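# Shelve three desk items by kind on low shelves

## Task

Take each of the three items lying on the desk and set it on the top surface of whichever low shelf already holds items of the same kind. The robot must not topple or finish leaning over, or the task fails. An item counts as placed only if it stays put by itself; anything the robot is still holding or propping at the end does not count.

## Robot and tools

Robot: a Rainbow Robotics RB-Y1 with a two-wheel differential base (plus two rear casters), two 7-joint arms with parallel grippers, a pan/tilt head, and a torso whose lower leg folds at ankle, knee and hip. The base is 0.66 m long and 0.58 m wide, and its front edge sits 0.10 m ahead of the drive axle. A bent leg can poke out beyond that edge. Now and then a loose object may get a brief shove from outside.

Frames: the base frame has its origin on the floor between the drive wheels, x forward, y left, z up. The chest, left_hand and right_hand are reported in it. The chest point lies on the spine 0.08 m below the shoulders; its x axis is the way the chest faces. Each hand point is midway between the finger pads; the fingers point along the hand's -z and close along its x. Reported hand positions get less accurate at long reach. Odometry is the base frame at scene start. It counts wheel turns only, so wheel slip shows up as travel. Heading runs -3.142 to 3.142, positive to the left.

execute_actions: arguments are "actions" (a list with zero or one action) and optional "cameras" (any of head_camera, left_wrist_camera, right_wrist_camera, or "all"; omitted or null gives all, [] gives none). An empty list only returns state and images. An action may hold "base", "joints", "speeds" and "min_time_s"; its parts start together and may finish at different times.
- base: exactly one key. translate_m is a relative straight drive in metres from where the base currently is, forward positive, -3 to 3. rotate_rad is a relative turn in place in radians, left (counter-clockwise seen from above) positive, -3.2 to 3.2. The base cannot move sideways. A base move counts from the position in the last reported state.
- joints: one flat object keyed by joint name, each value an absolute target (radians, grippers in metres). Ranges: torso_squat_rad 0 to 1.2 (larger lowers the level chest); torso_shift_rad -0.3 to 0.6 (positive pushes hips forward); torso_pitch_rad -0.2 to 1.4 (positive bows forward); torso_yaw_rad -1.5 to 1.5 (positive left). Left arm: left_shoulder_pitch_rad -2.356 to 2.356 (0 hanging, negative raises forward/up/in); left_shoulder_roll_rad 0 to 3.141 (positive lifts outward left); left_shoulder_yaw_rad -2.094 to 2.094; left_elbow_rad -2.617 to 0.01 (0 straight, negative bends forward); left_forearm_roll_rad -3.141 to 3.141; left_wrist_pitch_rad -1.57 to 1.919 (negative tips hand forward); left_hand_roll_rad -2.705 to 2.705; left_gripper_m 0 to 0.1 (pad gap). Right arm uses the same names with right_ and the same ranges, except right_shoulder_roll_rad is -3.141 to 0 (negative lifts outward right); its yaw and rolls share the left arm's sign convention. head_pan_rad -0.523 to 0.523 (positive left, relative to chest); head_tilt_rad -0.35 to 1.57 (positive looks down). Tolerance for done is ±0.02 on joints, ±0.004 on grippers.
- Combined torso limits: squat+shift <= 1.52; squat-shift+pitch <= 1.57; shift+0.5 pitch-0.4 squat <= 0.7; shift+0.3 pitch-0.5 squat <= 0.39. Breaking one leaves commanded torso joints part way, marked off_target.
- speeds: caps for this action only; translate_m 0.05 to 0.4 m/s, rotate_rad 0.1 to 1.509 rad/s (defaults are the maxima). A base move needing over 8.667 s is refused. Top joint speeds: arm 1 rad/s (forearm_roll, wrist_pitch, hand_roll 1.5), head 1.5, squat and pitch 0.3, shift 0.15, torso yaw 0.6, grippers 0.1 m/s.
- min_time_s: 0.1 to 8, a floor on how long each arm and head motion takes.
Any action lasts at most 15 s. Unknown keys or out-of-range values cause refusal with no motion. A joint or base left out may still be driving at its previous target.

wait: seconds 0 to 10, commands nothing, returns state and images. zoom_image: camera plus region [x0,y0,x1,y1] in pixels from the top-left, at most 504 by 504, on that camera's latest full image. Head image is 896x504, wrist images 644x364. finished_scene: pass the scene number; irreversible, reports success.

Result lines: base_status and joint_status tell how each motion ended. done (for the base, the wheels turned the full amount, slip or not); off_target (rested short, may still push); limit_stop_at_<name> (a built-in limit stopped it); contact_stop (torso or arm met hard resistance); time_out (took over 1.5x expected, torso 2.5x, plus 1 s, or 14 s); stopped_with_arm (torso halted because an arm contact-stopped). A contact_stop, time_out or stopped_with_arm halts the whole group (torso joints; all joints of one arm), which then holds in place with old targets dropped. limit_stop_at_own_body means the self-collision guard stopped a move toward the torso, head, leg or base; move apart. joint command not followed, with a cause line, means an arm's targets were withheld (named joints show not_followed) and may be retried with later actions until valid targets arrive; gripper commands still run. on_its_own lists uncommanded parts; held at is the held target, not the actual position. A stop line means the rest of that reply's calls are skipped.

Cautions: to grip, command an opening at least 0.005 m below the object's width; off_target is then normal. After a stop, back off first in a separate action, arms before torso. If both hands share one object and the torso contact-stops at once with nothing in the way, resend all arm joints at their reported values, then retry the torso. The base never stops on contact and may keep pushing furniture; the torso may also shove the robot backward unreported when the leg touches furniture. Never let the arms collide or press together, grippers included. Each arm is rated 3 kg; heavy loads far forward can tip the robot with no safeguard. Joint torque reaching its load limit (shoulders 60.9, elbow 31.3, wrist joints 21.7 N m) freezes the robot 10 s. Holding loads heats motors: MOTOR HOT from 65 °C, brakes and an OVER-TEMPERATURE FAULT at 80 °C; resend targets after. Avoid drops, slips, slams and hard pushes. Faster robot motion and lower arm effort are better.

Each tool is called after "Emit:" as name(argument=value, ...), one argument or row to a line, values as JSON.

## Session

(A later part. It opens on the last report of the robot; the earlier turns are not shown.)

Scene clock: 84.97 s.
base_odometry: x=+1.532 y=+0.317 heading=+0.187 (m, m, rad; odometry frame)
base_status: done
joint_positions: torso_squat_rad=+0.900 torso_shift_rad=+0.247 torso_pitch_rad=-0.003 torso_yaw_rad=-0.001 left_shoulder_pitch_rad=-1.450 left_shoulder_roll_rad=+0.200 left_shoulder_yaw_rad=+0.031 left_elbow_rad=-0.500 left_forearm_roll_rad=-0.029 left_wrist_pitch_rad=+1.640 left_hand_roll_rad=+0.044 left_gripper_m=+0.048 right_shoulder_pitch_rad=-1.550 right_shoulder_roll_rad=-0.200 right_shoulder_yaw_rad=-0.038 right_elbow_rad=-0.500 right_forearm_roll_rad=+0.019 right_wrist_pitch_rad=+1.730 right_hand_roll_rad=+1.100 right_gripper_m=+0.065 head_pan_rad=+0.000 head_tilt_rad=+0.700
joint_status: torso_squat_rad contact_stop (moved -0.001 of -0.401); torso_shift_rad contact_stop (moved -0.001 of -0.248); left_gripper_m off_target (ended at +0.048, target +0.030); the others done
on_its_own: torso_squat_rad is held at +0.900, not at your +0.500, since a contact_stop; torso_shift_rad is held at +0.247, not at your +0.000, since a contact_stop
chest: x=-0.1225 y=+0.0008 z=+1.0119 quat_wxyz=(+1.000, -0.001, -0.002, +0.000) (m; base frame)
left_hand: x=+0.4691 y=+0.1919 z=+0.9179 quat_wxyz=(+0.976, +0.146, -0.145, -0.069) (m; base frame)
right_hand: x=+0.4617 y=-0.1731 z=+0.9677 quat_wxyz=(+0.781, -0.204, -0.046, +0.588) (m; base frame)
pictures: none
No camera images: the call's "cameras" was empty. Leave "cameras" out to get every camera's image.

Emit:
execute_actions(
  actions=[
    {"base":{"rotate_rad":-2.79},"joints":{"torso_squat_rad":0.5,"torso_shift_rad":0.0}},
  ],
  cameras=[],
)

Emit:
execute_actions(
  actions=[
    {"base":{"translate_m":2.8}},
  ],
  cameras=[],
)

Emit:
execute_actions(
  actions=[
    {"base":{"rotate_rad":1.0}},
  ],
  cameras=["head_camera"],
)

Scene clock: 92.83 s.
base_odometry: x=+1.532 y=+0.317 heading=-2.602 (m, m, rad; odometry frame)
base_status: done
joint_positions: torso_squat_rad=+0.500 torso_shift_rad=+0.000 torso_pitch_rad=-0.004 torso_yaw_rad=-0.001 left_shoulder_pitch_rad=-1.450 left_shoulder_roll_rad=+0.200 left_shoulder_yaw_rad=+0.031 left_elbow_rad=-0.500 left_forearm_roll_rad=-0.029 left_wrist_pitch_rad=+1.640 left_hand_roll_rad=+0.044 left_gripper_m=+0.048 right_shoulder_pitch_rad=-1.550 right_shoulder_roll_rad=-0.200 right_shoulder_yaw_rad=-0.038 right_elbow_rad=-0.500 right_forearm_roll_rad=+0.019 right_wrist_pitch_rad=+1.730 right_hand_roll_rad=+1.100 right_gripper_m=+0.065 head_pan_rad=+0.000 head_tilt_rad=+0.700
joint_status: all done
chest: x=-0.2291 y=+0.0009 z=+1.2042 quat_wxyz=(+1.000, -0.001, -0.002, +0.000) (m; base frame)
left_hand: x=+0.3625 y=+0.1920 z=+1.1102 quat_wxyz=(+0.976, +0.146, -0.145, -0.069) (m; base frame)
right_hand: x=+0.3551 y=-0.1730 z=+1.1601 quat_wxyz=(+0.781, -0.204, -0.046, +0.588) (m; base frame)
pictures: none
No camera images: the call's "cameras" was empty. Leave "cameras" out to get every camera's image.

Scene clock: 101.30 s.
base_odometry: x=-0.871 y=-1.121 heading=-2.602 (m, m, rad; odometry frame)
base_status: done
joint_positions: torso_squat_rad=+0.500 torso_shift_rad=+0.000 torso_pitch_rad=-0.003 torso_yaw_rad=-0.001 left_shoulder_pitch_rad=-1.450 left_shoulder_roll_rad=+0.200 left_shoulder_yaw_rad=+0.031 left_elbow_rad=-0.500 left_forearm_roll_rad=-0.029 left_wrist_pitch_rad=+1.640 left_hand_roll_rad=+0.044 left_gripper_m=+0.048 right_shoulder_pitch_rad=-1.550 right_shoulder_roll_rad=-0.200 right_shoulder_yaw_rad=-0.038 right_elbow_rad=-0.500 right_forearm_roll_rad=+0.019 right_wrist_pitch_rad=+1.730 right_hand_roll_rad=+1.100 right_gripper_m=+0.065 head_pan_rad=+0.000 head_tilt_rad=+0.700
joint_status: not commanded
chest: x=-0.2290 y=+0.0009 z=+1.2042 quat_wxyz=(+1.000, -0.001, -0.002, +0.000) (m; base frame)
left_hand: x=+0.3626 y=+0.1920 z=+1.1101 quat_wxyz=(+0.976, +0.146, -0.145, -0.069) (m; base frame)
right_hand: x=+0.3552 y=-0.1730 z=+1.1600 quat_wxyz=(+0.781, -0.204, -0.046, +0.588) (m; base frame)
pictures: none
No camera images: the call's "cameras" was empty. Leave "cameras" out to get every camera's image.

Scene clock: 104.47 s.
base_odometry: x=-0.871 y=-1.120 heading=-1.603 (m, m, rad; odometry frame)
base_status: done
joint_positions: torso_squat_rad=+0.500 torso_shift_rad=+0.000 torso_pitch_rad=-0.003 torso_yaw_rad=-0.001 left_shoulder_pitch_rad=-1.450 left_shoulder_roll_rad=+0.200 left_shoulder_yaw_rad=+0.031 left_elbow_rad=-0.500 left_forearm_roll_rad=-0.029 left_wrist_pitch_rad=+1.640 left_hand_roll_rad=+0.044 left_gripper_m=+0.048 right_shoulder_pitch_rad=-1.550 right_shoulder_roll_rad=-0.200 right_shoulder_yaw_rad=-0.038 right_elbow_rad=-0.500 right_forearm_roll_rad=+0.019 right_wrist_pitch_rad=+1.730 right_hand_roll_rad=+1.100 right_gripper_m=+0.065 head_pan_rad=+0.000 head_tilt_rad=+0.700
joint_status: not commanded
chest: x=-0.2290 y=+0.0009 z=+1.2042 quat_wxyz=(+1.000, -0.001, -0.002, +0.000) (m; base frame)
left_hand: x=+0.3626 y=+0.1920 z=+1.1101 quat_wxyz=(+0.976, +0.146, -0.145, -0.069) (m; base frame)
right_hand: x=+0.3552 y=-0.1730 z=+1.1600 quat_wxyz=(+0.781, -0.204, -0.046, +0.588) (m; base frame)
pictures: head_camera
Images, in order (width x height): head_camera 896x504.

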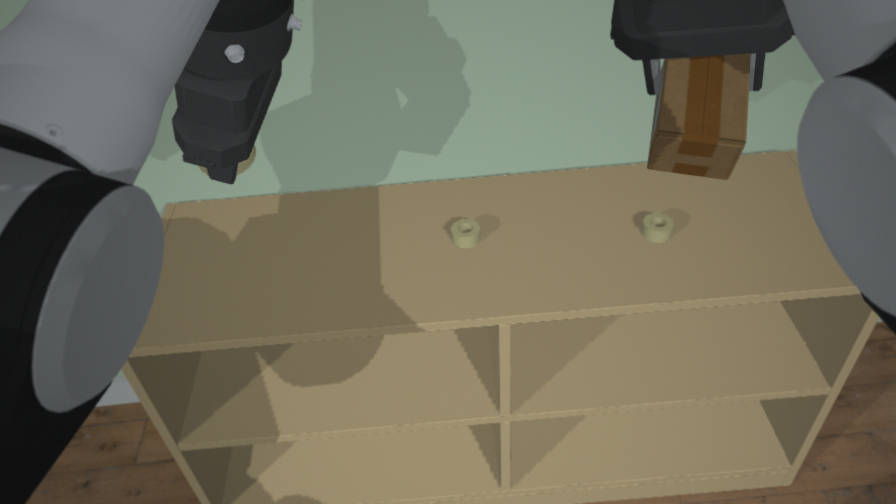

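Emit:
execute_actions(
  actions=[
    {"base":{"translate_m":0.35},"joints":{"torso_squat_rad":0.9,"torso_shift_rad":0.2,"left_shoulder_pitch_rad":-1.1,"left_wrist_pitch_rad":1.55}},
  ],
  cameras=["left_wrist_camera"],
)

Scene clock: 108.90 s.
base_odometry: x=-0.882 y=-1.470 heading=-1.603 (m, m, rad; odometry frame)
base_status: done
joint_positions: torso_squat_rad=+0.900 torso_shift_rad=+0.200 torso_pitch_rad=-0.003 torso_yaw_rad=-0.001 left_shoulder_pitch_rad=-1.100 left_shoulder_roll_rad=+0.200 left_shoulder_yaw_rad=+0.031 left_elbow_rad=-0.500 left_forearm_roll_rad=-0.029 left_wrist_pitch_rad=+1.550 left_hand_roll_rad=+0.044 left_gripper_m=+0.048 right_shoulder_pitch_rad=-1.550 right_shoulder_roll_rad=-0.200 right_shoulder_yaw_rad=-0.038 right_elbow_rad=-0.500 right_forearm_roll_rad=+0.019 right_wrist_pitch_rad=+1.730 right_hand_roll_rad=+1.100 right_gripper_m=+0.065 head_pan_rad=+0.000 head_tilt_rad=+0.700
joint_status: all done
chest: x=-0.1425 y=+0.0008 z=+1.0164 quat_wxyz=(+1.000, -0.001, -0.002, +0.000) (m; base frame)
left_hand: x=+0.3810 y=+0.2554 z=+0.7395 quat_wxyz=(+0.989, +0.138, -0.019, -0.040) (m; base frame)
right_hand: x=+0.4416 y=-0.1731 z=+0.9721 quat_wxyz=(+0.781, -0.204, -0.046, +0.588) (m; base frame)
pictures: left_wrist_camera
Images, in order (width x height): left_wrist_camera 644x364.

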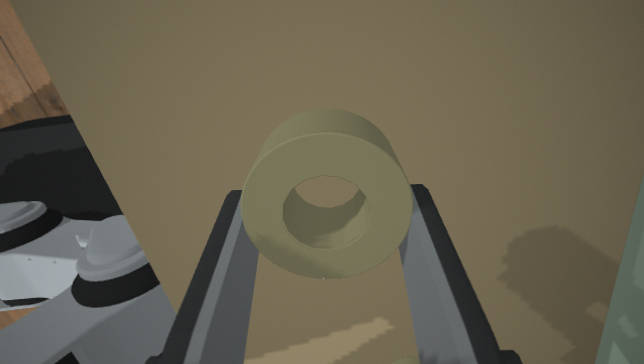

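Emit:
execute_actions(
  actions=[
    {"joints":{"left_shoulder_pitch_rad":-1.02,"left_wrist_pitch_rad":1.5}},
  ],
  cameras=[],
)

Emit:
execute_actions(
  actions=[
    {"joints":{"left_gripper_m":0.1}},
  ],
  cameras=[],
)

Emit:
execute_actions(
  actions=[
    {"base":{"translate_m":-0.4},"joints":{"left_shoulder_pitch_rad":-1.45,"torso_squat_rad":0.5,"torso_shift_rad":0.0}},
  ],
  cameras=[],
)

Emit:
execute_actions(
  actions=[
    {"base":{"rotate_rad":-2.115}},
  ],
  cameras=[],
)

Emit:
execute_actions(
  actions=[
    {"base":{"translate_m":1.2}},
  ],
  cameras=[],
)

Emit:
execute_actions(
  actions=[
    {"base":{"rotate_rad":0.6}},
  ],
  cameras=["head_camera"],
)

Scene clock: 115.17 s.
base_odometry: x=-0.882 y=-1.470 heading=-1.603 (m, m, rad; odometry frame)
base_status: not commanded
joint_positions: torso_squat_rad=+0.900 torso_shift_rad=+0.200 torso_pitch_rad=-0.003 torso_yaw_rad=-0.001 left_shoulder_pitch_rad=-1.020 left_shoulder_roll_rad=+0.200 left_shoulder_yaw_rad=+0.031 left_elbow_rad=-0.500 left_forearm_roll_rad=-0.029 left_wrist_pitch_rad=+1.500 left_hand_roll_rad=+0.044 left_gripper_m=+0.048 right_shoulder_pitch_rad=-1.550 right_shoulder_roll_rad=-0.200 right_shoulder_yaw_rad=-0.038 right_elbow_rad=-0.500 right_forearm_roll_rad=+0.019 right_wrist_pitch_rad=+1.730 right_hand_roll_rad=+1.100 right_gripper_m=+0.065 head_pan_rad=+0.000 head_tilt_rad=+0.700
joint_status: all done
chest: x=-0.1426 y=+0.0008 z=+1.0164 quat_wxyz=(+1.000, -0.001, -0.002, +0.000) (m; base frame)
left_hand: x=+0.3630 y=+0.2681 z=+0.7008 quat_wxyz=(+0.990, +0.135, -0.004, -0.035) (m; base frame)
right_hand: x=+0.4416 y=-0.1731 z=+0.9721 quat_wxyz=(+0.781, -0.204, -0.046, +0.588) (m; base frame)
pictures: none
No camera images: the call's "cameras" was empty. Leave "cameras" out to get every camera's image.

Scene clock: 116.33 s.
base_odometry: x=-0.882 y=-1.470 heading=-1.603 (m, m, rad; odometry frame)
base_status: not commanded
joint_positions: torso_squat_rad=+0.900 torso_shift_rad=+0.200 torso_pitch_rad=-0.003 torso_yaw_rad=-0.001 left_shoulder_pitch_rad=-1.020 left_shoulder_roll_rad=+0.200 left_shoulder_yaw_rad=+0.031 left_elbow_rad=-0.500 left_forearm_roll_rad=-0.029 left_wrist_pitch_rad=+1.500 left_hand_roll_rad=+0.044 left_gripper_m=+0.099 right_shoulder_pitch_rad=-1.550 right_shoulder_roll_rad=-0.200 right_shoulder_yaw_rad=-0.038 right_elbow_rad=-0.500 right_forearm_roll_rad=+0.019 right_wrist_pitch_rad=+1.730 right_hand_roll_rad=+1.100 right_gripper_m=+0.065 head_pan_rad=+0.000 head_tilt_rad=+0.700
joint_status: all done
chest: x=-0.1426 y=+0.0008 z=+1.0164 quat_wxyz=(+1.000, -0.001, -0.002, +0.000) (m; base frame)
left_hand: x=+0.3630 y=+0.2681 z=+0.7008 quat_wxyz=(+0.990, +0.135, -0.004, -0.035) (m; base frame)
right_hand: x=+0.4416 y=-0.1730 z=+0.9721 quat_wxyz=(+0.781, -0.204, -0.046, +0.588) (m; base frame)
pictures: none
No camera images: the call's "cameras" was empty. Leave "cameras" out to get every camera's image.

Scene clock: 118.80 s.
base_odometry: x=-0.869 y=-1.070 heading=-1.602 (m, m, rad; odometry frame)
base_status: done
joint_positions: torso_squat_rad=+0.500 torso_shift_rad=+0.000 torso_pitch_rad=-0.003 torso_yaw_rad=-0.001 left_shoulder_pitch_rad=-1.450 left_shoulder_roll_rad=+0.200 left_shoulder_yaw_rad=+0.031 left_elbow_rad=-0.500 left_forearm_roll_rad=-0.029 left_wrist_pitch_rad=+1.500 left_hand_roll_rad=+0.044 left_gripper_m=+0.099 right_shoulder_pitch_rad=-1.550 right_shoulder_roll_rad=-0.200 right_shoulder_yaw_rad=-0.038 right_elbow_rad=-0.500 right_forearm_roll_rad=+0.019 right_wrist_pitch_rad=+1.730 right_hand_roll_rad=+1.100 right_gripper_m=+0.065 head_pan_rad=+0.000 head_tilt_rad=+0.700
joint_status: all done
chest: x=-0.2291 y=+0.0009 z=+1.2042 quat_wxyz=(+1.000, -0.001, -0.002, +0.000) (m; base frame)
left_hand: x=+0.3922 y=+0.1843 z=+1.1203 quat_wxyz=(+0.964, +0.138, -0.213, -0.079) (m; base frame)
right_hand: x=+0.3551 y=-0.1730 z=+1.1600 quat_wxyz=(+0.781, -0.204, -0.046, +0.588) (m; base frame)
pictures: none
No camera images: the call's "cameras" was empty. Leave "cameras" out to get every camera's image.

Scene clock: 123.27 s.
base_odometry: x=-0.869 y=-1.070 heading=+2.567 (m, m, rad; odometry frame)
base_status: done
joint_positions: torso_squat_rad=+0.500 torso_shift_rad=+0.000 torso_pitch_rad=-0.003 torso_yaw_rad=-0.001 left_shoulder_pitch_rad=-1.450 left_shoulder_roll_rad=+0.200 left_shoulder_yaw_rad=+0.031 left_elbow_rad=-0.500 left_forearm_roll_rad=-0.029 left_wrist_pitch_rad=+1.500 left_hand_roll_rad=+0.044 left_gripper_m=+0.099 right_shoulder_pitch_rad=-1.550 right_shoulder_roll_rad=-0.200 right_shoulder_yaw_rad=-0.038 right_elbow_rad=-0.500 right_forearm_roll_rad=+0.019 right_wrist_pitch_rad=+1.730 right_hand_roll_rad=+1.100 right_gripper_m=+0.065 head_pan_rad=+0.000 head_tilt_rad=+0.700
joint_status: not commanded
chest: x=-0.2291 y=+0.0009 z=+1.2042 quat_wxyz=(+1.000, -0.001, -0.002, +0.000) (m; base frame)
left_hand: x=+0.3922 y=+0.1844 z=+1.1203 quat_wxyz=(+0.964, +0.138, -0.213, -0.079) (m; base frame)
right_hand: x=+0.3551 y=-0.1730 z=+1.1600 quat_wxyz=(+0.781, -0.204, -0.046, +0.588) (m; base frame)
pictures: none
No camera images: the call's "cameras" was empty. Leave "cameras" out to get every camera's image.

Scene clock: 127.73 s.
base_odometry: x=-1.876 y=-0.417 heading=+2.566 (m, m, rad; odometry frame)
base_status: done
joint_positions: torso_squat_rad=+0.500 torso_shift_rad=+0.000 torso_pitch_rad=-0.003 torso_yaw_rad=-0.001 left_shoulder_pitch_rad=-1.450 left_shoulder_roll_rad=+0.200 left_shoulder_yaw_rad=+0.031 left_elbow_rad=-0.500 left_forearm_roll_rad=-0.029 left_wrist_pitch_rad=+1.500 left_hand_roll_rad=+0.044 left_gripper_m=+0.099 right_shoulder_pitch_rad=-1.550 right_shoulder_roll_rad=-0.200 right_shoulder_yaw_rad=-0.038 right_elbow_rad=-0.500 right_forearm_roll_rad=+0.019 right_wrist_pitch_rad=+1.730 right_hand_roll_rad=+1.100 right_gripper_m=+0.065 head_pan_rad=+0.000 head_tilt_rad=+0.700
joint_status: not commanded
chest: x=-0.2290 y=+0.0009 z=+1.2042 quat_wxyz=(+1.000, -0.001, -0.002, +0.000) (m; base frame)
left_hand: x=+0.3923 y=+0.1844 z=+1.1202 quat_wxyz=(+0.964, +0.138, -0.213, -0.079) (m; base frame)
right_hand: x=+0.3552 y=-0.1730 z=+1.1600 quat_wxyz=(+0.781, -0.204, -0.046, +0.588) (m; base frame)
pictures: none
No camera images: the call's "cameras" was empty. Leave "cameras" out to get every camera's image.

Scene clock: 130.27 s.
base_odometry: x=-1.876 y=-0.418 heading=-3.117 (m, m, rad; odometry frame)
base_status: done
joint_positions: torso_squat_rad=+0.500 torso_shift_rad=+0.000 torso_pitch_rad=-0.003 torso_yaw_rad=-0.001 left_shoulder_pitch_rad=-1.450 left_shoulder_roll_rad=+0.200 left_shoulder_yaw_rad=+0.031 left_elbow_rad=-0.500 left_forearm_roll_rad=-0.029 left_wrist_pitch_rad=+1.500 left_hand_roll_rad=+0.044 left_gripper_m=+0.099 right_shoulder_pitch_rad=-1.550 right_shoulder_roll_rad=-0.200 right_shoulder_yaw_rad=-0.038 right_elbow_rad=-0.500 right_forearm_roll_rad=+0.019 right_wrist_pitch_rad=+1.730 right_hand_roll_rad=+1.100 right_gripper_m=+0.065 head_pan_rad=+0.000 head_tilt_rad=+0.700
joint_status: not commanded
chest: x=-0.2290 y=+0.0009 z=+1.2042 quat_wxyz=(+1.000, -0.001, -0.002, +0.000) (m; base frame)
left_hand: x=+0.3923 y=+0.1844 z=+1.1202 quat_wxyz=(+0.964, +0.138, -0.213, -0.079) (m; base frame)
right_hand: x=+0.3552 y=-0.1730 z=+1.1600 quat_wxyz=(+0.781, -0.204, -0.046, +0.588) (m; base frame)
pictures: head_camera
Images, in order (width x height): head_camera 896x504.

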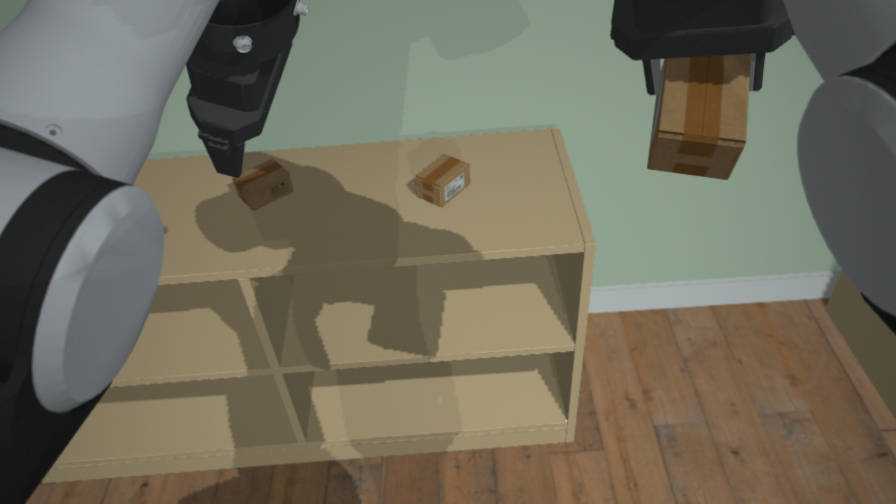

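Emit:
execute_actions(
  actions=[
    {"base":{"rotate_rad":0.35}},
  ],
  cameras=[],
)

Emit:
execute_actions(
  actions=[
    {"base":{"translate_m":0.55},"joints":{"torso_squat_rad":0.9,"torso_shift_rad":0.2,"right_shoulder_pitch_rad":-1.3,"head_tilt_rad":0.9}},
  ],
  cameras=["head_camera"],
)

Scene clock: 135.43 s.
base_odometry: x=-1.875 y=-0.417 heading=-2.768 (m, m, rad; odometry frame)
base_status: done
joint_positions: torso_squat_rad=+0.500 torso_shift_rad=+0.000 torso_pitch_rad=-0.003 torso_yaw_rad=-0.001 left_shoulder_pitch_rad=-1.450 left_shoulder_roll_rad=+0.200 left_shoulder_yaw_rad=+0.031 left_elbow_rad=-0.500 left_forearm_roll_rad=-0.029 left_wrist_pitch_rad=+1.500 left_hand_roll_rad=+0.044 left_gripper_m=+0.099 right_shoulder_pitch_rad=-1.550 right_shoulder_roll_rad=-0.200 right_shoulder_yaw_rad=-0.038 right_elbow_rad=-0.500 right_forearm_roll_rad=+0.019 right_wrist_pitch_rad=+1.730 right_hand_roll_rad=+1.100 right_gripper_m=+0.065 head_pan_rad=+0.000 head_tilt_rad=+0.700
joint_status: not commanded
chest: x=-0.2290 y=+0.0009 z=+1.2042 quat_wxyz=(+1.000, -0.001, -0.002, +0.000) (m; base frame)
left_hand: x=+0.3922 y=+0.1844 z=+1.1202 quat_wxyz=(+0.964, +0.138, -0.213, -0.079) (m; base frame)
right_hand: x=+0.3552 y=-0.1730 z=+1.1600 quat_wxyz=(+0.781, -0.204, -0.046, +0.588) (m; base frame)
pictures: none
No camera images: the call's "cameras" was empty. Leave "cameras" out to get every camera's image.

Scene clock: 138.17 s.
base_odometry: x=-2.387 y=-0.618 heading=-2.768 (m, m, rad; odometry frame)
base_status: done
joint_positions: torso_squat_rad=+0.900 torso_shift_rad=+0.200 torso_pitch_rad=-0.003 torso_yaw_rad=-0.001 left_shoulder_pitch_rad=-1.450 left_shoulder_roll_rad=+0.200 left_shoulder_yaw_rad=+0.031 left_elbow_rad=-0.500 left_forearm_roll_rad=-0.029 left_wrist_pitch_rad=+1.500 left_hand_roll_rad=+0.044 left_gripper_m=+0.099 right_shoulder_pitch_rad=-1.300 right_shoulder_roll_rad=-0.200 right_shoulder_yaw_rad=-0.038 right_elbow_rad=-0.500 right_forearm_roll_rad=+0.019 right_wrist_pitch_rad=+1.730 right_hand_roll_rad=+1.100 right_gripper_m=+0.065 head_pan_rad=+0.000 head_tilt_rad=+0.900
joint_status: all done
chest: x=-0.1425 y=+0.0008 z=+1.0164 quat_wxyz=(+1.000, -0.001, -0.002, +0.000) (m; base frame)
left_hand: x=+0.4787 y=+0.1842 z=+0.9323 quat_wxyz=(+0.964, +0.138, -0.213, -0.079) (m; base frame)
right_hand: x=+0.3984 y=-0.2217 z=+0.8392 quat_wxyz=(+0.806, -0.135, +0.055, +0.574) (m; base frame)
pictures: head_camera
Images, in order (width x height): head_camera 896x504.

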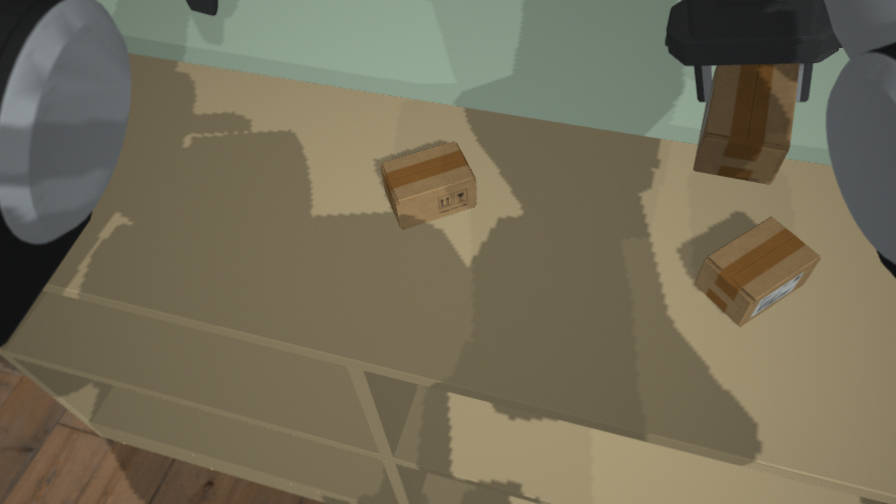

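Move hand left (roll 0) above the gap, then lower.

Emit:
execute_actions(
  actions=[
    {"joints":{"right_shoulder_roll_rad":-0.02,"left_shoulder_roll_rad":0.4}},
  ],
  cameras=[],
)

Emit:
execute_actions(
  actions=[
    {"joints":{"right_shoulder_pitch_rad":-1.16,"right_wrist_pitch_rad":1.6}},
  ],
  cameras=[],
)

Emit:
execute_actions(
  actions=[
    {"joints":{"right_gripper_m":0.1}},
  ],
  cameras=[],
)

Emit:
execute_actions(
  actions=[
    {"base":{"translate_m":-0.5},"joints":{"right_shoulder_pitch_rad":-1.4,"torso_squat_rad":0.5,"torso_shift_rad":0.0,"head_tilt_rad":0.7}},
  ],
  cameras=["head_camera"],
)

Scene clock: 143.03 s.
base_odometry: x=-2.387 y=-0.618 heading=-2.768 (m, m, rad; odometry frame)
base_status: not commanded
joint_positions: torso_squat_rad=+0.900 torso_shift_rad=+0.200 torso_pitch_rad=-0.003 torso_yaw_rad=-0.001 left_shoulder_pitch_rad=-1.450 left_shoulder_roll_rad=+0.400 left_shoulder_yaw_rad=+0.031 left_elbow_rad=-0.500 left_forearm_roll_rad=-0.029 left_wrist_pitch_rad=+1.500 left_hand_roll_rad=+0.044 left_gripper_m=+0.099 right_shoulder_pitch_rad=-1.300 right_shoulder_roll_rad=-0.020 right_shoulder_yaw_rad=-0.038 right_elbow_rad=-0.500 right_forearm_roll_rad=+0.019 right_wrist_pitch_rad=+1.730 right_hand_roll_rad=+1.100 right_gripper_m=+0.065 head_pan_rad=+0.000 head_tilt_rad=+0.900
joint_status: all done
chest: x=-0.1425 y=+0.0008 z=+1.0164 quat_wxyz=(+1.000, -0.001, -0.002, +0.000) (m; base frame)
left_hand: x=+0.4839 y=+0.3047 z=+0.9752 quat_wxyz=(+0.958, +0.171, -0.230, +0.013) (m; base frame)
right_hand: x=+0.3744 y=-0.1219 z=+0.8099 quat_wxyz=(+0.758, -0.103, +0.054, +0.642) (m; base frame)
pictures: none
No camera images: the call's "cameras" was empty. Leave "cameras" out to get every camera's image.

Scene clock: 143.77 s.
base_odometry: x=-2.387 y=-0.618 heading=-2.768 (m, m, rad; odometry frame)
base_status: not commanded
joint_positions: torso_squat_rad=+0.900 torso_shift_rad=+0.200 torso_pitch_rad=-0.003 torso_yaw_rad=-0.001 left_shoulder_pitch_rad=-1.450 left_shoulder_roll_rad=+0.400 left_shoulder_yaw_rad=+0.031 left_elbow_rad=-0.500 left_forearm_roll_rad=-0.029 left_wrist_pitch_rad=+1.500 left_hand_roll_rad=+0.044 left_gripper_m=+0.099 right_shoulder_pitch_rad=-1.160 right_shoulder_roll_rad=-0.020 right_shoulder_yaw_rad=-0.038 right_elbow_rad=-0.500 right_forearm_roll_rad=+0.019 right_wrist_pitch_rad=+1.600 right_hand_roll_rad=+1.100 right_gripper_m=+0.065 head_pan_rad=+0.000 head_tilt_rad=+0.900
joint_status: all done
chest: x=-0.1426 y=+0.0008 z=+1.0164 quat_wxyz=(+1.000, -0.001, -0.002, +0.000) (m; base frame)
left_hand: x=+0.4839 y=+0.3045 z=+0.9752 quat_wxyz=(+0.958, +0.171, -0.230, +0.013) (m; base frame)
right_hand: x=+0.3651 y=-0.1379 z=+0.7418 quat_wxyz=(+0.766, -0.084, +0.046, +0.636) (m; base frame)
pictures: none
No camera images: the call's "cameras" was empty. Leave "cameras" out to get every camera's image.

Scene clock: 144.87 s.
base_odometry: x=-2.387 y=-0.618 heading=-2.768 (m, m, rad; odometry frame)
base_status: not commanded
joint_positions: torso_squat_rad=+0.900 torso_shift_rad=+0.200 torso_pitch_rad=-0.003 torso_yaw_rad=-0.001 left_shoulder_pitch_rad=-1.450 left_shoulder_roll_rad=+0.400 left_shoulder_yaw_rad=+0.031 left_elbow_rad=-0.500 left_forearm_roll_rad=-0.029 left_wrist_pitch_rad=+1.500 left_hand_roll_rad=+0.044 left_gripper_m=+0.099 right_shoulder_pitch_rad=-1.160 right_shoulder_roll_rad=-0.020 right_shoulder_yaw_rad=-0.038 right_elbow_rad=-0.500 right_forearm_roll_rad=+0.019 right_wrist_pitch_rad=+1.600 right_hand_roll_rad=+1.100 right_gripper_m=+0.100 head_pan_rad=+0.000 head_tilt_rad=+0.900
joint_status: all done
chest: x=-0.1426 y=+0.0008 z=+1.0164 quat_wxyz=(+1.000, -0.001, -0.002, +0.000) (m; base frame)
left_hand: x=+0.4839 y=+0.3045 z=+0.9752 quat_wxyz=(+0.958, +0.171, -0.230, +0.013) (m; base frame)
right_hand: x=+0.3651 y=-0.1379 z=+0.7418 quat_wxyz=(+0.766, -0.084, +0.046, +0.636) (m; base frame)
pictures: none
No camera images: the call's "cameras" was empty. Leave "cameras" out to get every camera's image.

Scene clock: 147.60 s.
base_odometry: x=-1.922 y=-0.436 heading=-2.767 (m, m, rad; odometry frame)
base_status: done
joint_positions: torso_squat_rad=+0.500 torso_shift_rad=+0.000 torso_pitch_rad=-0.003 torso_yaw_rad=-0.001 left_shoulder_pitch_rad=-1.450 left_shoulder_roll_rad=+0.400 left_shoulder_yaw_rad=+0.031 left_elbow_rad=-0.500 left_forearm_roll_rad=-0.029 left_wrist_pitch_rad=+1.500 left_hand_roll_rad=+0.044 left_gripper_m=+0.099 right_shoulder_pitch_rad=-1.400 right_shoulder_roll_rad=-0.020 right_shoulder_yaw_rad=-0.038 right_elbow_rad=-0.500 right_forearm_roll_rad=+0.019 right_wrist_pitch_rad=+1.600 right_hand_roll_rad=+1.100 right_gripper_m=+0.100 head_pan_rad=+0.000 head_tilt_rad=+0.700
joint_status: all done
chest: x=-0.2291 y=+0.0009 z=+1.2042 quat_wxyz=(+1.000, -0.001, -0.002, +0.000) (m; base frame)
left_hand: x=+0.3974 y=+0.3046 z=+1.1631 quat_wxyz=(+0.958, +0.171, -0.230, +0.013) (m; base frame)
right_hand: x=+0.3368 y=-0.0934 z=+1.0516 quat_wxyz=(+0.739, -0.158, -0.044, +0.653) (m; base frame)
pictures: head_camera
Images, in order (width x height): head_camera 896x504.

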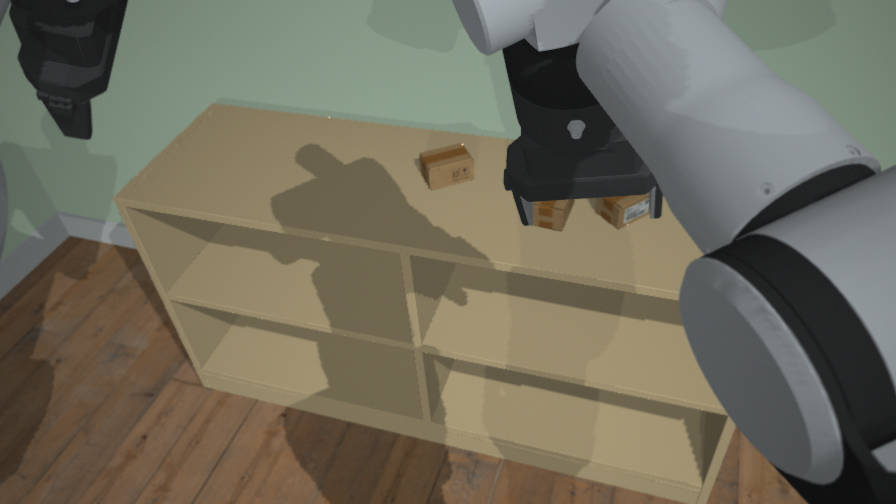

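Emit:
execute_actions(
  actions=[
    {"base":{"rotate_rad":3.08},"joints":{"left_shoulder_roll_rad":0.2,"left_wrist_pitch_rad":1.9,"right_shoulder_roll_rad":-0.3}},
  ],
  cameras=[],
)

Emit:
execute_actions(
  actions=[
    {"base":{"translate_m":3.0}},
  ],
  cameras=[],
)

Emit:
execute_actions(
  actions=[
    {"base":{"translate_m":0.8}},
  ],
  cameras=[],
)

Emit:
execute_actions(
  actions=[
    {"base":{"rotate_rad":-0.16},"joints":{"torso_squat_rad":0.9,"torso_shift_rad":0.25}},
  ],
  cameras=["head_camera","left_wrist_camera"],
)

Scene clock: 157.63 s.
base_odometry: x=-1.922 y=-0.436 heading=+0.313 (m, m, rad; odometry frame)
base_status: done
joint_positions: torso_squat_rad=+0.500 torso_shift_rad=+0.000 torso_pitch_rad=-0.003 torso_yaw_rad=-0.001 left_shoulder_pitch_rad=-1.450 left_shoulder_roll_rad=+0.200 left_shoulder_yaw_rad=+0.031 left_elbow_rad=-0.500 left_forearm_roll_rad=-0.029 left_wrist_pitch_rad=+1.900 left_hand_roll_rad=+0.044 left_gripper_m=+0.099 right_shoulder_pitch_rad=-1.400 right_shoulder_roll_rad=-0.300 right_shoulder_yaw_rad=-0.038 right_elbow_rad=-0.500 right_forearm_roll_rad=+0.019 right_wrist_pitch_rad=+1.600 right_hand_roll_rad=+1.100 right_gripper_m=+0.100 head_pan_rad=+0.000 head_tilt_rad=+0.700
joint_status: all done
chest: x=-0.2291 y=+0.0009 z=+1.2042 quat_wxyz=(+1.000, -0.001, -0.002, +0.000) (m; base frame)
left_hand: x=+0.3042 y=+0.2028 z=+1.1024 quat_wxyz=(+0.986, +0.160, -0.018, -0.048) (m; base frame)
right_hand: x=+0.3681 y=-0.2552 z=+1.1049 quat_wxyz=(+0.811, -0.210, -0.042, +0.545) (m; base frame)
pictures: none
No camera images: the call's "cameras" was empty. Leave "cameras" out to get every camera's image.

Scene clock: 166.60 s.
base_odometry: x=+0.932 y=+0.488 heading=+0.313 (m, m, rad; odometry frame)
base_status: done
joint_positions: torso_squat_rad=+0.500 torso_shift_rad=+0.000 torso_pitch_rad=-0.003 torso_yaw_rad=-0.001 left_shoulder_pitch_rad=-1.450 left_shoulder_roll_rad=+0.200 left_shoulder_yaw_rad=+0.031 left_elbow_rad=-0.500 left_forearm_roll_rad=-0.029 left_wrist_pitch_rad=+1.900 left_hand_roll_rad=+0.044 left_gripper_m=+0.099 right_shoulder_pitch_rad=-1.400 right_shoulder_roll_rad=-0.300 right_shoulder_yaw_rad=-0.038 right_elbow_rad=-0.500 right_forearm_roll_rad=+0.019 right_wrist_pitch_rad=+1.600 right_hand_roll_rad=+1.100 right_gripper_m=+0.100 head_pan_rad=+0.000 head_tilt_rad=+0.700
joint_status: not commanded
chest: x=-0.2290 y=+0.0009 z=+1.2042 quat_wxyz=(+1.000, -0.001, -0.002, +0.000) (m; base frame)
left_hand: x=+0.3043 y=+0.2028 z=+1.1024 quat_wxyz=(+0.986, +0.160, -0.018, -0.048) (m; base frame)
right_hand: x=+0.3682 y=-0.2552 z=+1.1049 quat_wxyz=(+0.811, -0.210, -0.042, +0.545) (m; base frame)
pictures: none
No camera images: the call's "cameras" was empty. Leave "cameras" out to get every camera's image.

Scene clock: 170.17 s.
base_odometry: x=+1.694 y=+0.734 heading=+0.313 (m, m, rad; odometry frame)
base_status: done
joint_positions: torso_squat_rad=+0.500 torso_shift_rad=+0.000 torso_pitch_rad=-0.003 torso_yaw_rad=-0.001 left_shoulder_pitch_rad=-1.450 left_shoulder_roll_rad=+0.200 left_shoulder_yaw_rad=+0.031 left_elbow_rad=-0.500 left_forearm_roll_rad=-0.029 left_wrist_pitch_rad=+1.900 left_hand_roll_rad=+0.044 left_gripper_m=+0.099 right_shoulder_pitch_rad=-1.400 right_shoulder_roll_rad=-0.300 right_shoulder_yaw_rad=-0.038 right_elbow_rad=-0.500 right_forearm_roll_rad=+0.019 right_wrist_pitch_rad=+1.600 right_hand_roll_rad=+1.100 right_gripper_m=+0.100 head_pan_rad=+0.000 head_tilt_rad=+0.700
joint_status: not commanded
chest: x=-0.2290 y=+0.0009 z=+1.2042 quat_wxyz=(+1.000, -0.001, -0.002, +0.000) (m; base frame)
left_hand: x=+0.3042 y=+0.2028 z=+1.1024 quat_wxyz=(+0.986, +0.160, -0.018, -0.048) (m; base frame)
right_hand: x=+0.3682 y=-0.2552 z=+1.1049 quat_wxyz=(+0.811, -0.210, -0.042, +0.545) (m; base frame)
pictures: none
No camera images: the call's "cameras" was empty. Leave "cameras" out to get every camera's image.

Scene clock: 172.60 s.
base_odometry: x=+1.694 y=+0.734 heading=+0.154 (m, m, rad; odometry frame)
base_status: done
joint_positions: torso_squat_rad=+0.900 torso_shift_rad=+0.250 torso_pitch_rad=-0.003 torso_yaw_rad=-0.001 left_shoulder_pitch_rad=-1.450 left_shoulder_roll_rad=+0.200 left_shoulder_yaw_rad=+0.031 left_elbow_rad=-0.500 left_forearm_roll_rad=-0.029 left_wrist_pitch_rad=+1.900 left_hand_roll_rad=+0.044 left_gripper_m=+0.099 right_shoulder_pitch_rad=-1.400 right_shoulder_roll_rad=-0.300 right_shoulder_yaw_rad=-0.038 right_elbow_rad=-0.500 right_forearm_roll_rad=+0.019 right_wrist_pitch_rad=+1.600 right_hand_roll_rad=+1.100 right_gripper_m=+0.100 head_pan_rad=+0.000 head_tilt_rad=+0.700
joint_status: all done
chest: x=-0.1214 y=+0.0008 z=+1.0115 quat_wxyz=(+1.000, -0.001, -0.002, +0.000) (m; base frame)
left_hand: x=+0.4119 y=+0.2027 z=+0.9097 quat_wxyz=(+0.986, +0.160, -0.018, -0.048) (m; base frame)
right_hand: x=+0.4758 y=-0.2552 z=+0.9122 quat_wxyz=(+0.811, -0.210, -0.042, +0.545) (m; base frame)
pictures: head_camera, left_wrist_camera
Images, in order (width x height): head_camera 896x504, left_wrist_camera 644x364.

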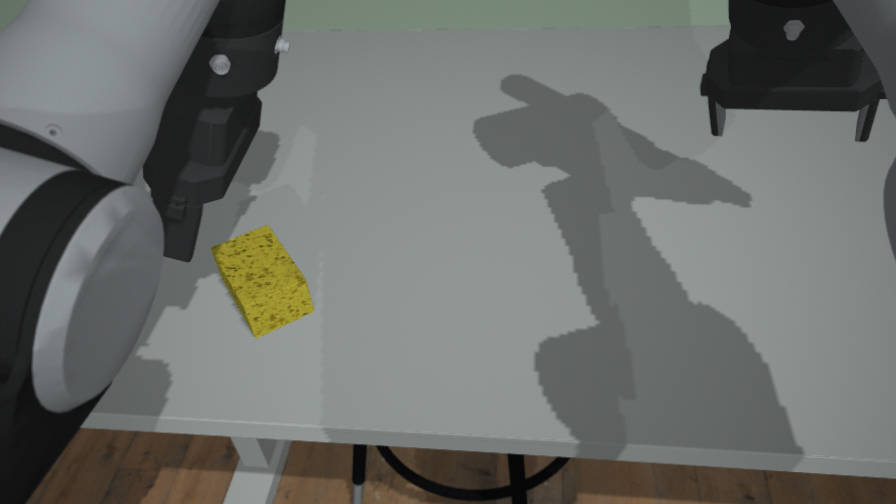

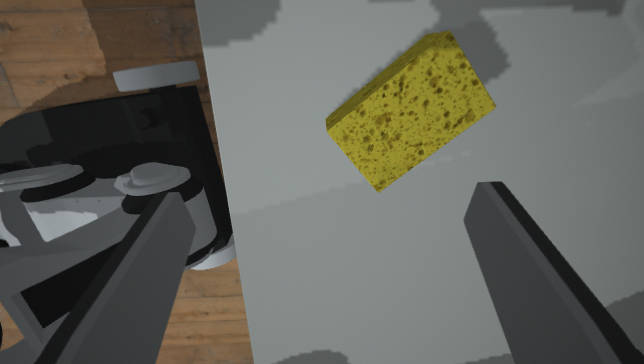

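Emit:
execute_actions(
  actions=[
    {"joints":{"left_hand_roll_rad":-0.95,"left_shoulder_pitch_rad":-1.33,"left_wrist_pitch_rad":1.8}},
  ],
  cameras=["left_wrist_camera"],
)

Scene clock: 176.20 s.
base_odometry: x=+1.694 y=+0.734 heading=+0.154 (m, m, rad; odometry frame)
base_status: not commanded
joint_positions: torso_squat_rad=+0.900 torso_shift_rad=+0.250 torso_pitch_rad=-0.003 torso_yaw_rad=-0.001 left_shoulder_pitch_rad=-1.330 left_shoulder_roll_rad=+0.200 left_shoulder_yaw_rad=+0.031 left_elbow_rad=-0.500 left_forearm_roll_rad=-0.029 left_wrist_pitch_rad=+1.800 left_hand_roll_rad=-0.950 left_gripper_m=+0.099 right_shoulder_pitch_rad=-1.400 right_shoulder_roll_rad=-0.300 right_shoulder_yaw_rad=-0.038 right_elbow_rad=-0.500 right_forearm_roll_rad=+0.019 right_wrist_pitch_rad=+1.600 right_hand_roll_rad=+1.100 right_gripper_m=+0.100 head_pan_rad=+0.000 head_tilt_rad=+0.700
joint_status: all done
chest: x=-0.1214 y=+0.0008 z=+1.0115 quat_wxyz=(+1.000, -0.001, -0.002, +0.000) (m; base frame)
left_hand: x=+0.4112 y=+0.2213 z=+0.8495 quat_wxyz=(+0.847, +0.138, +0.066, -0.510) (m; base frame)
right_hand: x=+0.4758 y=-0.2552 z=+0.9122 quat_wxyz=(+0.811, -0.210, -0.042, +0.545) (m; base frame)
pictures: left_wrist_camera
Images, in order (width x height): left_wrist_camera 644x364.

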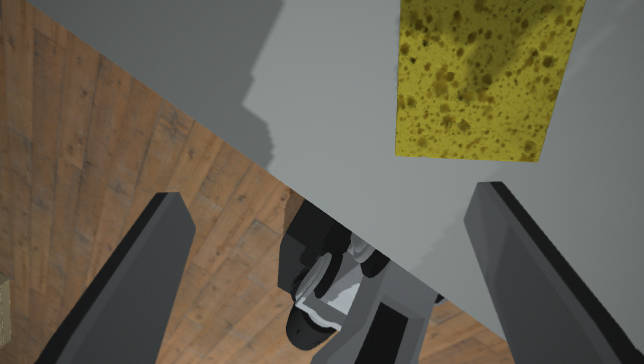

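Emit:
execute_actions(
  actions=[
    {"base":{"translate_m":0.07}},
  ],
  cameras=[],
)

Emit:
execute_actions(
  actions=[
    {"joints":{"left_shoulder_pitch_rad":-1.2,"left_wrist_pitch_rad":1.68,"left_shoulder_roll_rad":0.14}},
  ],
  cameras=["left_wrist_camera"],
)

Scene clock: 179.97 s.
base_odometry: x=+1.763 y=+0.745 heading=+0.154 (m, m, rad; odometry frame)
base_status: done
joint_positions: torso_squat_rad=+0.900 torso_shift_rad=+0.250 torso_pitch_rad=-0.003 torso_yaw_rad=-0.001 left_shoulder_pitch_rad=-1.330 left_shoulder_roll_rad=+0.200 left_shoulder_yaw_rad=+0.031 left_elbow_rad=-0.500 left_forearm_roll_rad=-0.029 left_wrist_pitch_rad=+1.800 left_hand_roll_rad=-0.950 left_gripper_m=+0.099 right_shoulder_pitch_rad=-1.400 right_shoulder_roll_rad=-0.300 right_shoulder_yaw_rad=-0.038 right_elbow_rad=-0.500 right_forearm_roll_rad=+0.019 right_wrist_pitch_rad=+1.600 right_hand_roll_rad=+1.100 right_gripper_m=+0.100 head_pan_rad=+0.000 head_tilt_rad=+0.700
joint_status: not commanded
chest: x=-0.1213 y=+0.0008 z=+1.0115 quat_wxyz=(+1.000, -0.001, -0.002, +0.000) (m; base frame)
left_hand: x=+0.4113 y=+0.2213 z=+0.8494 quat_wxyz=(+0.847, +0.138, +0.066, -0.510) (m; base frame)
right_hand: x=+0.4759 y=-0.2552 z=+0.9121 quat_wxyz=(+0.811, -0.210, -0.042, +0.545) (m; base frame)
pictures: none
No camera images: the call's "cameras" was empty. Leave "cameras" out to get every camera's image.

Scene clock: 180.83 s.
base_odometry: x=+1.763 y=+0.745 heading=+0.154 (m, m, rad; odometry frame)
base_status: not commanded
joint_positions: torso_squat_rad=+0.900 torso_shift_rad=+0.250 torso_pitch_rad=-0.003 torso_yaw_rad=-0.001 left_shoulder_pitch_rad=-1.200 left_shoulder_roll_rad=+0.140 left_shoulder_yaw_rad=+0.031 left_elbow_rad=-0.500 left_forearm_roll_rad=-0.029 left_wrist_pitch_rad=+1.680 left_hand_roll_rad=-0.950 left_gripper_m=+0.099 right_shoulder_pitch_rad=-1.400 right_shoulder_roll_rad=-0.300 right_shoulder_yaw_rad=-0.038 right_elbow_rad=-0.500 right_forearm_roll_rad=+0.019 right_wrist_pitch_rad=+1.600 right_hand_roll_rad=+1.100 right_gripper_m=+0.100 head_pan_rad=+0.000 head_tilt_rad=+0.700
joint_status: all done
chest: x=-0.1214 y=+0.0008 z=+1.0115 quat_wxyz=(+1.000, -0.001, -0.002, +0.000) (m; base frame)
left_hand: x=+0.3988 y=+0.2070 z=+0.7741 quat_wxyz=(+0.837, +0.117, +0.065, -0.531) (m; base frame)
right_hand: x=+0.4758 y=-0.2552 z=+0.9122 quat_wxyz=(+0.811, -0.210, -0.042, +0.545) (m; base frame)
pictures: left_wrist_camera
Images, in order (width x height): left_wrist_camera 644x364.

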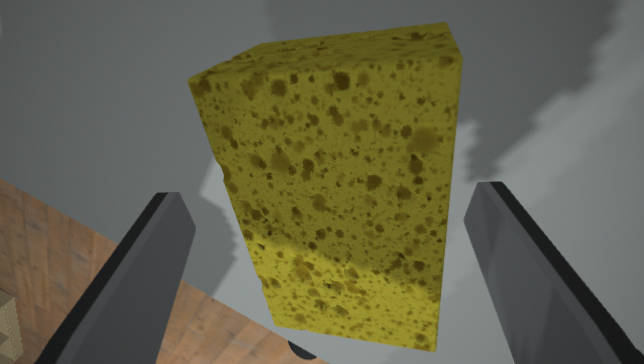

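Emit:
execute_actions(
  actions=[
    {"joints":{"left_gripper_m":0.0}},
  ],
  cameras=[],
)

Emit:
execute_actions(
  actions=[
    {"base":{"translate_m":-0.5},"joints":{"left_shoulder_pitch_rad":-1.45,"left_gripper_m":0.04,"torso_squat_rad":0.5,"torso_shift_rad":0.0}},
  ],
  cameras=[],
)

Emit:
execute_actions(
  actions=[
    {"base":{"rotate_rad":2.526}},
  ],
  cameras=[],
)

Emit:
execute_actions(
  actions=[
    {"base":{"translate_m":2.75}},
  ],
  cameras=[],
)

Emit:
execute_actions(
  actions=[
    {"base":{"rotate_rad":-0.98}},
  ],
  cameras=["head_camera"],
)

Scene clock: 187.30 s.
base_odometry: x=+1.763 y=+0.745 heading=+0.154 (m, m, rad; odometry frame)
base_status: not commanded
joint_positions: torso_squat_rad=+0.900 torso_shift_rad=+0.250 torso_pitch_rad=-0.003 torso_yaw_rad=-0.001 left_shoulder_pitch_rad=-1.200 left_shoulder_roll_rad=+0.140 left_shoulder_yaw_rad=+0.031 left_elbow_rad=-0.500 left_forearm_roll_rad=-0.029 left_wrist_pitch_rad=+1.680 left_hand_roll_rad=-0.950 left_gripper_m=+0.060 right_shoulder_pitch_rad=-1.400 right_shoulder_roll_rad=-0.300 right_shoulder_yaw_rad=-0.038 right_elbow_rad=-0.500 right_forearm_roll_rad=+0.019 right_wrist_pitch_rad=+1.600 right_hand_roll_rad=+1.100 right_gripper_m=+0.100 head_pan_rad=+0.000 head_tilt_rad=+0.700
joint_status: left_gripper_m off_target (ended at +0.060, target +0.000)
chest: x=-0.1214 y=+0.0008 z=+1.0115 quat_wxyz=(+1.000, -0.001, -0.002, +0.000) (m; base frame)
left_hand: x=+0.3988 y=+0.2070 z=+0.7741 quat_wxyz=(+0.837, +0.117, +0.065, -0.531) (m; base frame)
right_hand: x=+0.4758 y=-0.2552 z=+0.9122 quat_wxyz=(+0.811, -0.210, -0.042, +0.545) (m; base frame)
pictures: none
No camera images: the call's "cameras" was empty. Leave "cameras" out to get every camera's image.

Scene clock: 190.00 s.
base_odometry: x=+1.269 y=+0.668 heading=+0.153 (m, m, rad; odometry frame)
base_status: done
joint_positions: torso_squat_rad=+0.500 torso_shift_rad=+0.000 torso_pitch_rad=-0.004 torso_yaw_rad=-0.001 left_shoulder_pitch_rad=-1.450 left_shoulder_roll_rad=+0.140 left_shoulder_yaw_rad=+0.031 left_elbow_rad=-0.500 left_forearm_roll_rad=-0.029 left_wrist_pitch_rad=+1.680 left_hand_roll_rad=-0.950 left_gripper_m=+0.060 right_shoulder_pitch_rad=-1.400 right_shoulder_roll_rad=-0.300 right_shoulder_yaw_rad=-0.038 right_elbow_rad=-0.500 right_forearm_roll_rad=+0.019 right_wrist_pitch_rad=+1.600 right_hand_roll_rad=+1.100 right_gripper_m=+0.100 head_pan_rad=+0.000 head_tilt_rad=+0.700
joint_status: left_gripper_m off_target (ended at +0.060, target +0.040); the others done
chest: x=-0.2291 y=+0.0009 z=+1.2042 quat_wxyz=(+1.000, -0.001, -0.002, +0.000) (m; base frame)
left_hand: x=+0.3476 y=+0.1601 z=+1.0966 quat_wxyz=(+0.815, +0.181, -0.038, -0.549) (m; base frame)
right_hand: x=+0.3681 y=-0.2551 z=+1.1049 quat_wxyz=(+0.811, -0.210, -0.042, +0.545) (m; base frame)
pictures: none
No camera images: the call's "cameras" was empty. Leave "cameras" out to get every camera's image.

Scene clock: 194.83 s.
base_odometry: x=+1.269 y=+0.668 heading=+2.679 (m, m, rad; odometry frame)
base_status: done
joint_positions: torso_squat_rad=+0.500 torso_shift_rad=+0.000 torso_pitch_rad=-0.004 torso_yaw_rad=-0.001 left_shoulder_pitch_rad=-1.450 left_shoulder_roll_rad=+0.140 left_shoulder_yaw_rad=+0.031 left_elbow_rad=-0.500 left_forearm_roll_rad=-0.029 left_wrist_pitch_rad=+1.680 left_hand_roll_rad=-0.950 left_gripper_m=+0.060 right_shoulder_pitch_rad=-1.400 right_shoulder_roll_rad=-0.300 right_shoulder_yaw_rad=-0.038 right_elbow_rad=-0.500 right_forearm_roll_rad=+0.019 right_wrist_pitch_rad=+1.600 right_hand_roll_rad=+1.100 right_gripper_m=+0.100 head_pan_rad=+0.000 head_tilt_rad=+0.700
joint_status: not commanded
chest: x=-0.2291 y=+0.0009 z=+1.2042 quat_wxyz=(+1.000, -0.001, -0.002, +0.000) (m; base frame)
left_hand: x=+0.3476 y=+0.1601 z=+1.0966 quat_wxyz=(+0.815, +0.181, -0.038, -0.549) (m; base frame)
right_hand: x=+0.3681 y=-0.2551 z=+1.1049 quat_wxyz=(+0.811, -0.210, -0.042, +0.545) (m; base frame)
pictures: none
No camera images: the call's "cameras" was empty. Leave "cameras" out to get every camera's image.

Scene clock: 203.57 s.
base_odometry: x=-1.191 y=+1.896 heading=+2.676 (m, m, rad; odometry frame)
base_status: done
joint_positions: torso_squat_rad=+0.500 torso_shift_rad=+0.000 torso_pitch_rad=-0.003 torso_yaw_rad=-0.001 left_shoulder_pitch_rad=-1.450 left_shoulder_roll_rad=+0.140 left_shoulder_yaw_rad=+0.031 left_elbow_rad=-0.500 left_forearm_roll_rad=-0.029 left_wrist_pitch_rad=+1.680 left_hand_roll_rad=-0.950 left_gripper_m=+0.060 right_shoulder_pitch_rad=-1.400 right_shoulder_roll_rad=-0.300 right_shoulder_yaw_rad=-0.038 right_elbow_rad=-0.500 right_forearm_roll_rad=+0.019 right_wrist_pitch_rad=+1.600 right_hand_roll_rad=+1.100 right_gripper_m=+0.100 head_pan_rad=+0.000 head_tilt_rad=+0.700
joint_status: not commanded
chest: x=-0.2290 y=+0.0009 z=+1.2042 quat_wxyz=(+1.000, -0.001, -0.002, +0.000) (m; base frame)
left_hand: x=+0.3476 y=+0.1601 z=+1.0965 quat_wxyz=(+0.815, +0.181, -0.038, -0.549) (m; base frame)
right_hand: x=+0.3682 y=-0.2550 z=+1.1048 quat_wxyz=(+0.811, -0.210, -0.042, +0.545) (m; base frame)
pictures: none
No camera images: the call's "cameras" was empty. Leave "cameras" out to get every camera's image.

Scene clock: 206.73 s.
base_odometry: x=-1.191 y=+1.896 heading=+1.697 (m, m, rad; odometry frame)
base_status: done
joint_positions: torso_squat_rad=+0.500 torso_shift_rad=+0.000 torso_pitch_rad=-0.003 torso_yaw_rad=-0.001 left_shoulder_pitch_rad=-1.450 left_shoulder_roll_rad=+0.140 left_shoulder_yaw_rad=+0.031 left_elbow_rad=-0.500 left_forearm_roll_rad=-0.029 left_wrist_pitch_rad=+1.680 left_hand_roll_rad=-0.950 left_gripper_m=+0.060 right_shoulder_pitch_rad=-1.400 right_shoulder_roll_rad=-0.300 right_shoulder_yaw_rad=-0.038 right_elbow_rad=-0.500 right_forearm_roll_rad=+0.019 right_wrist_pitch_rad=+1.600 right_hand_roll_rad=+1.100 right_gripper_m=+0.100 head_pan_rad=+0.000 head_tilt_rad=+0.700
joint_status: not commanded
chest: x=-0.2290 y=+0.0009 z=+1.2042 quat_wxyz=(+1.000, -0.001, -0.002, +0.000) (m; base frame)
left_hand: x=+0.3476 y=+0.1601 z=+1.0965 quat_wxyz=(+0.815, +0.181, -0.038, -0.549) (m; base frame)
right_hand: x=+0.3682 y=-0.2550 z=+1.1048 quat_wxyz=(+0.811, -0.210, -0.042, +0.545) (m; base frame)
pictures: head_camera
Images, in order (width x height): head_camera 896x504.

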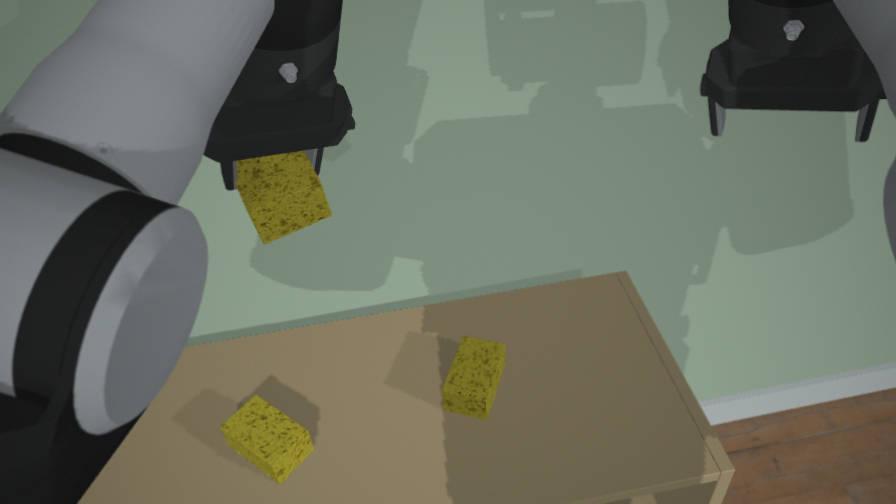

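Emit:
execute_actions(
  actions=[
    {"joints":{"torso_squat_rad":0.9,"left_shoulder_pitch_rad":-1.05,"left_wrist_pitch_rad":1.55,"left_shoulder_roll_rad":0.03}},
  ],
  cameras=["head_camera","left_wrist_camera"],
)

Scene clock: 212.07 s.
base_odometry: x=-1.191 y=+1.896 heading=+1.697 (m, m, rad; odometry frame)
base_status: not commanded
joint_positions: torso_squat_rad=+0.900 torso_shift_rad=+0.000 torso_pitch_rad=-0.003 torso_yaw_rad=-0.001 left_shoulder_pitch_rad=-1.050 left_shoulder_roll_rad=+0.030 left_shoulder_yaw_rad=+0.031 left_elbow_rad=-0.500 left_forearm_roll_rad=-0.029 left_wrist_pitch_rad=+1.550 left_hand_roll_rad=-0.950 left_gripper_m=+0.060 right_shoulder_pitch_rad=-1.400 right_shoulder_roll_rad=-0.300 right_shoulder_yaw_rad=-0.038 right_elbow_rad=-0.500 right_forearm_roll_rad=+0.019 right_wrist_pitch_rad=+1.600 right_hand_roll_rad=+1.100 right_gripper_m=+0.100 head_pan_rad=+0.000 head_tilt_rad=+0.700
joint_status: all done
chest: x=-0.2291 y=+0.0008 z=+1.0250 quat_wxyz=(+1.000, -0.001, -0.002, +0.000) (m; base frame)
left_hand: x=+0.2556 y=+0.1621 z=+0.6997 quat_wxyz=(+0.819, +0.074, +0.062, -0.566) (m; base frame)
right_hand: x=+0.3681 y=-0.2552 z=+0.9257 quat_wxyz=(+0.811, -0.210, -0.042, +0.545) (m; base frame)
pictures: head_camera, left_wrist_camera
Images, in order (width x height): head_camera 896x504, left_wrist_camera 644x364.

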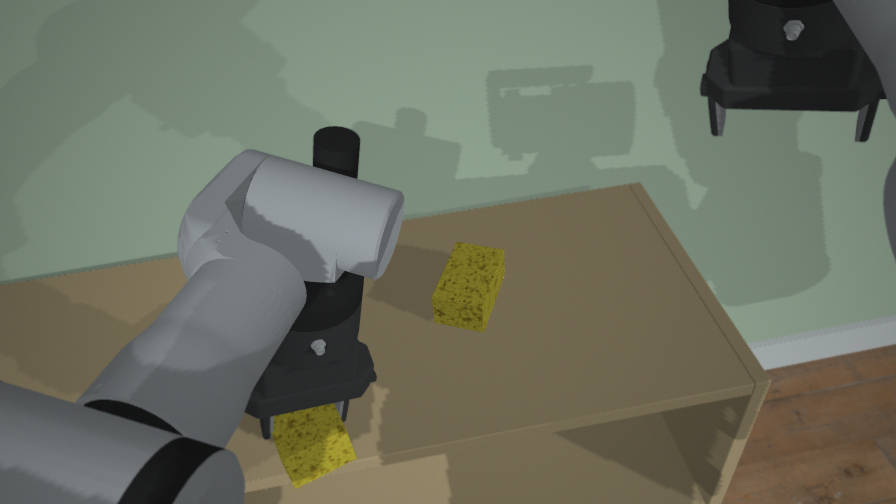

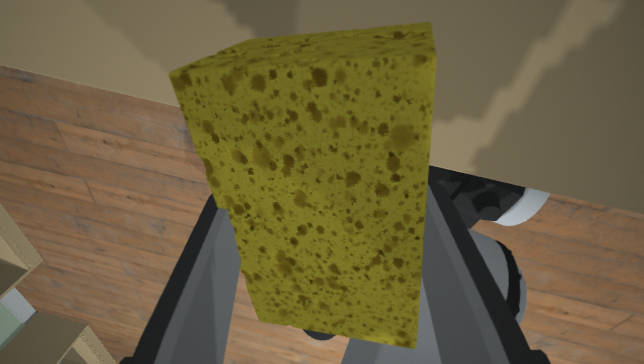

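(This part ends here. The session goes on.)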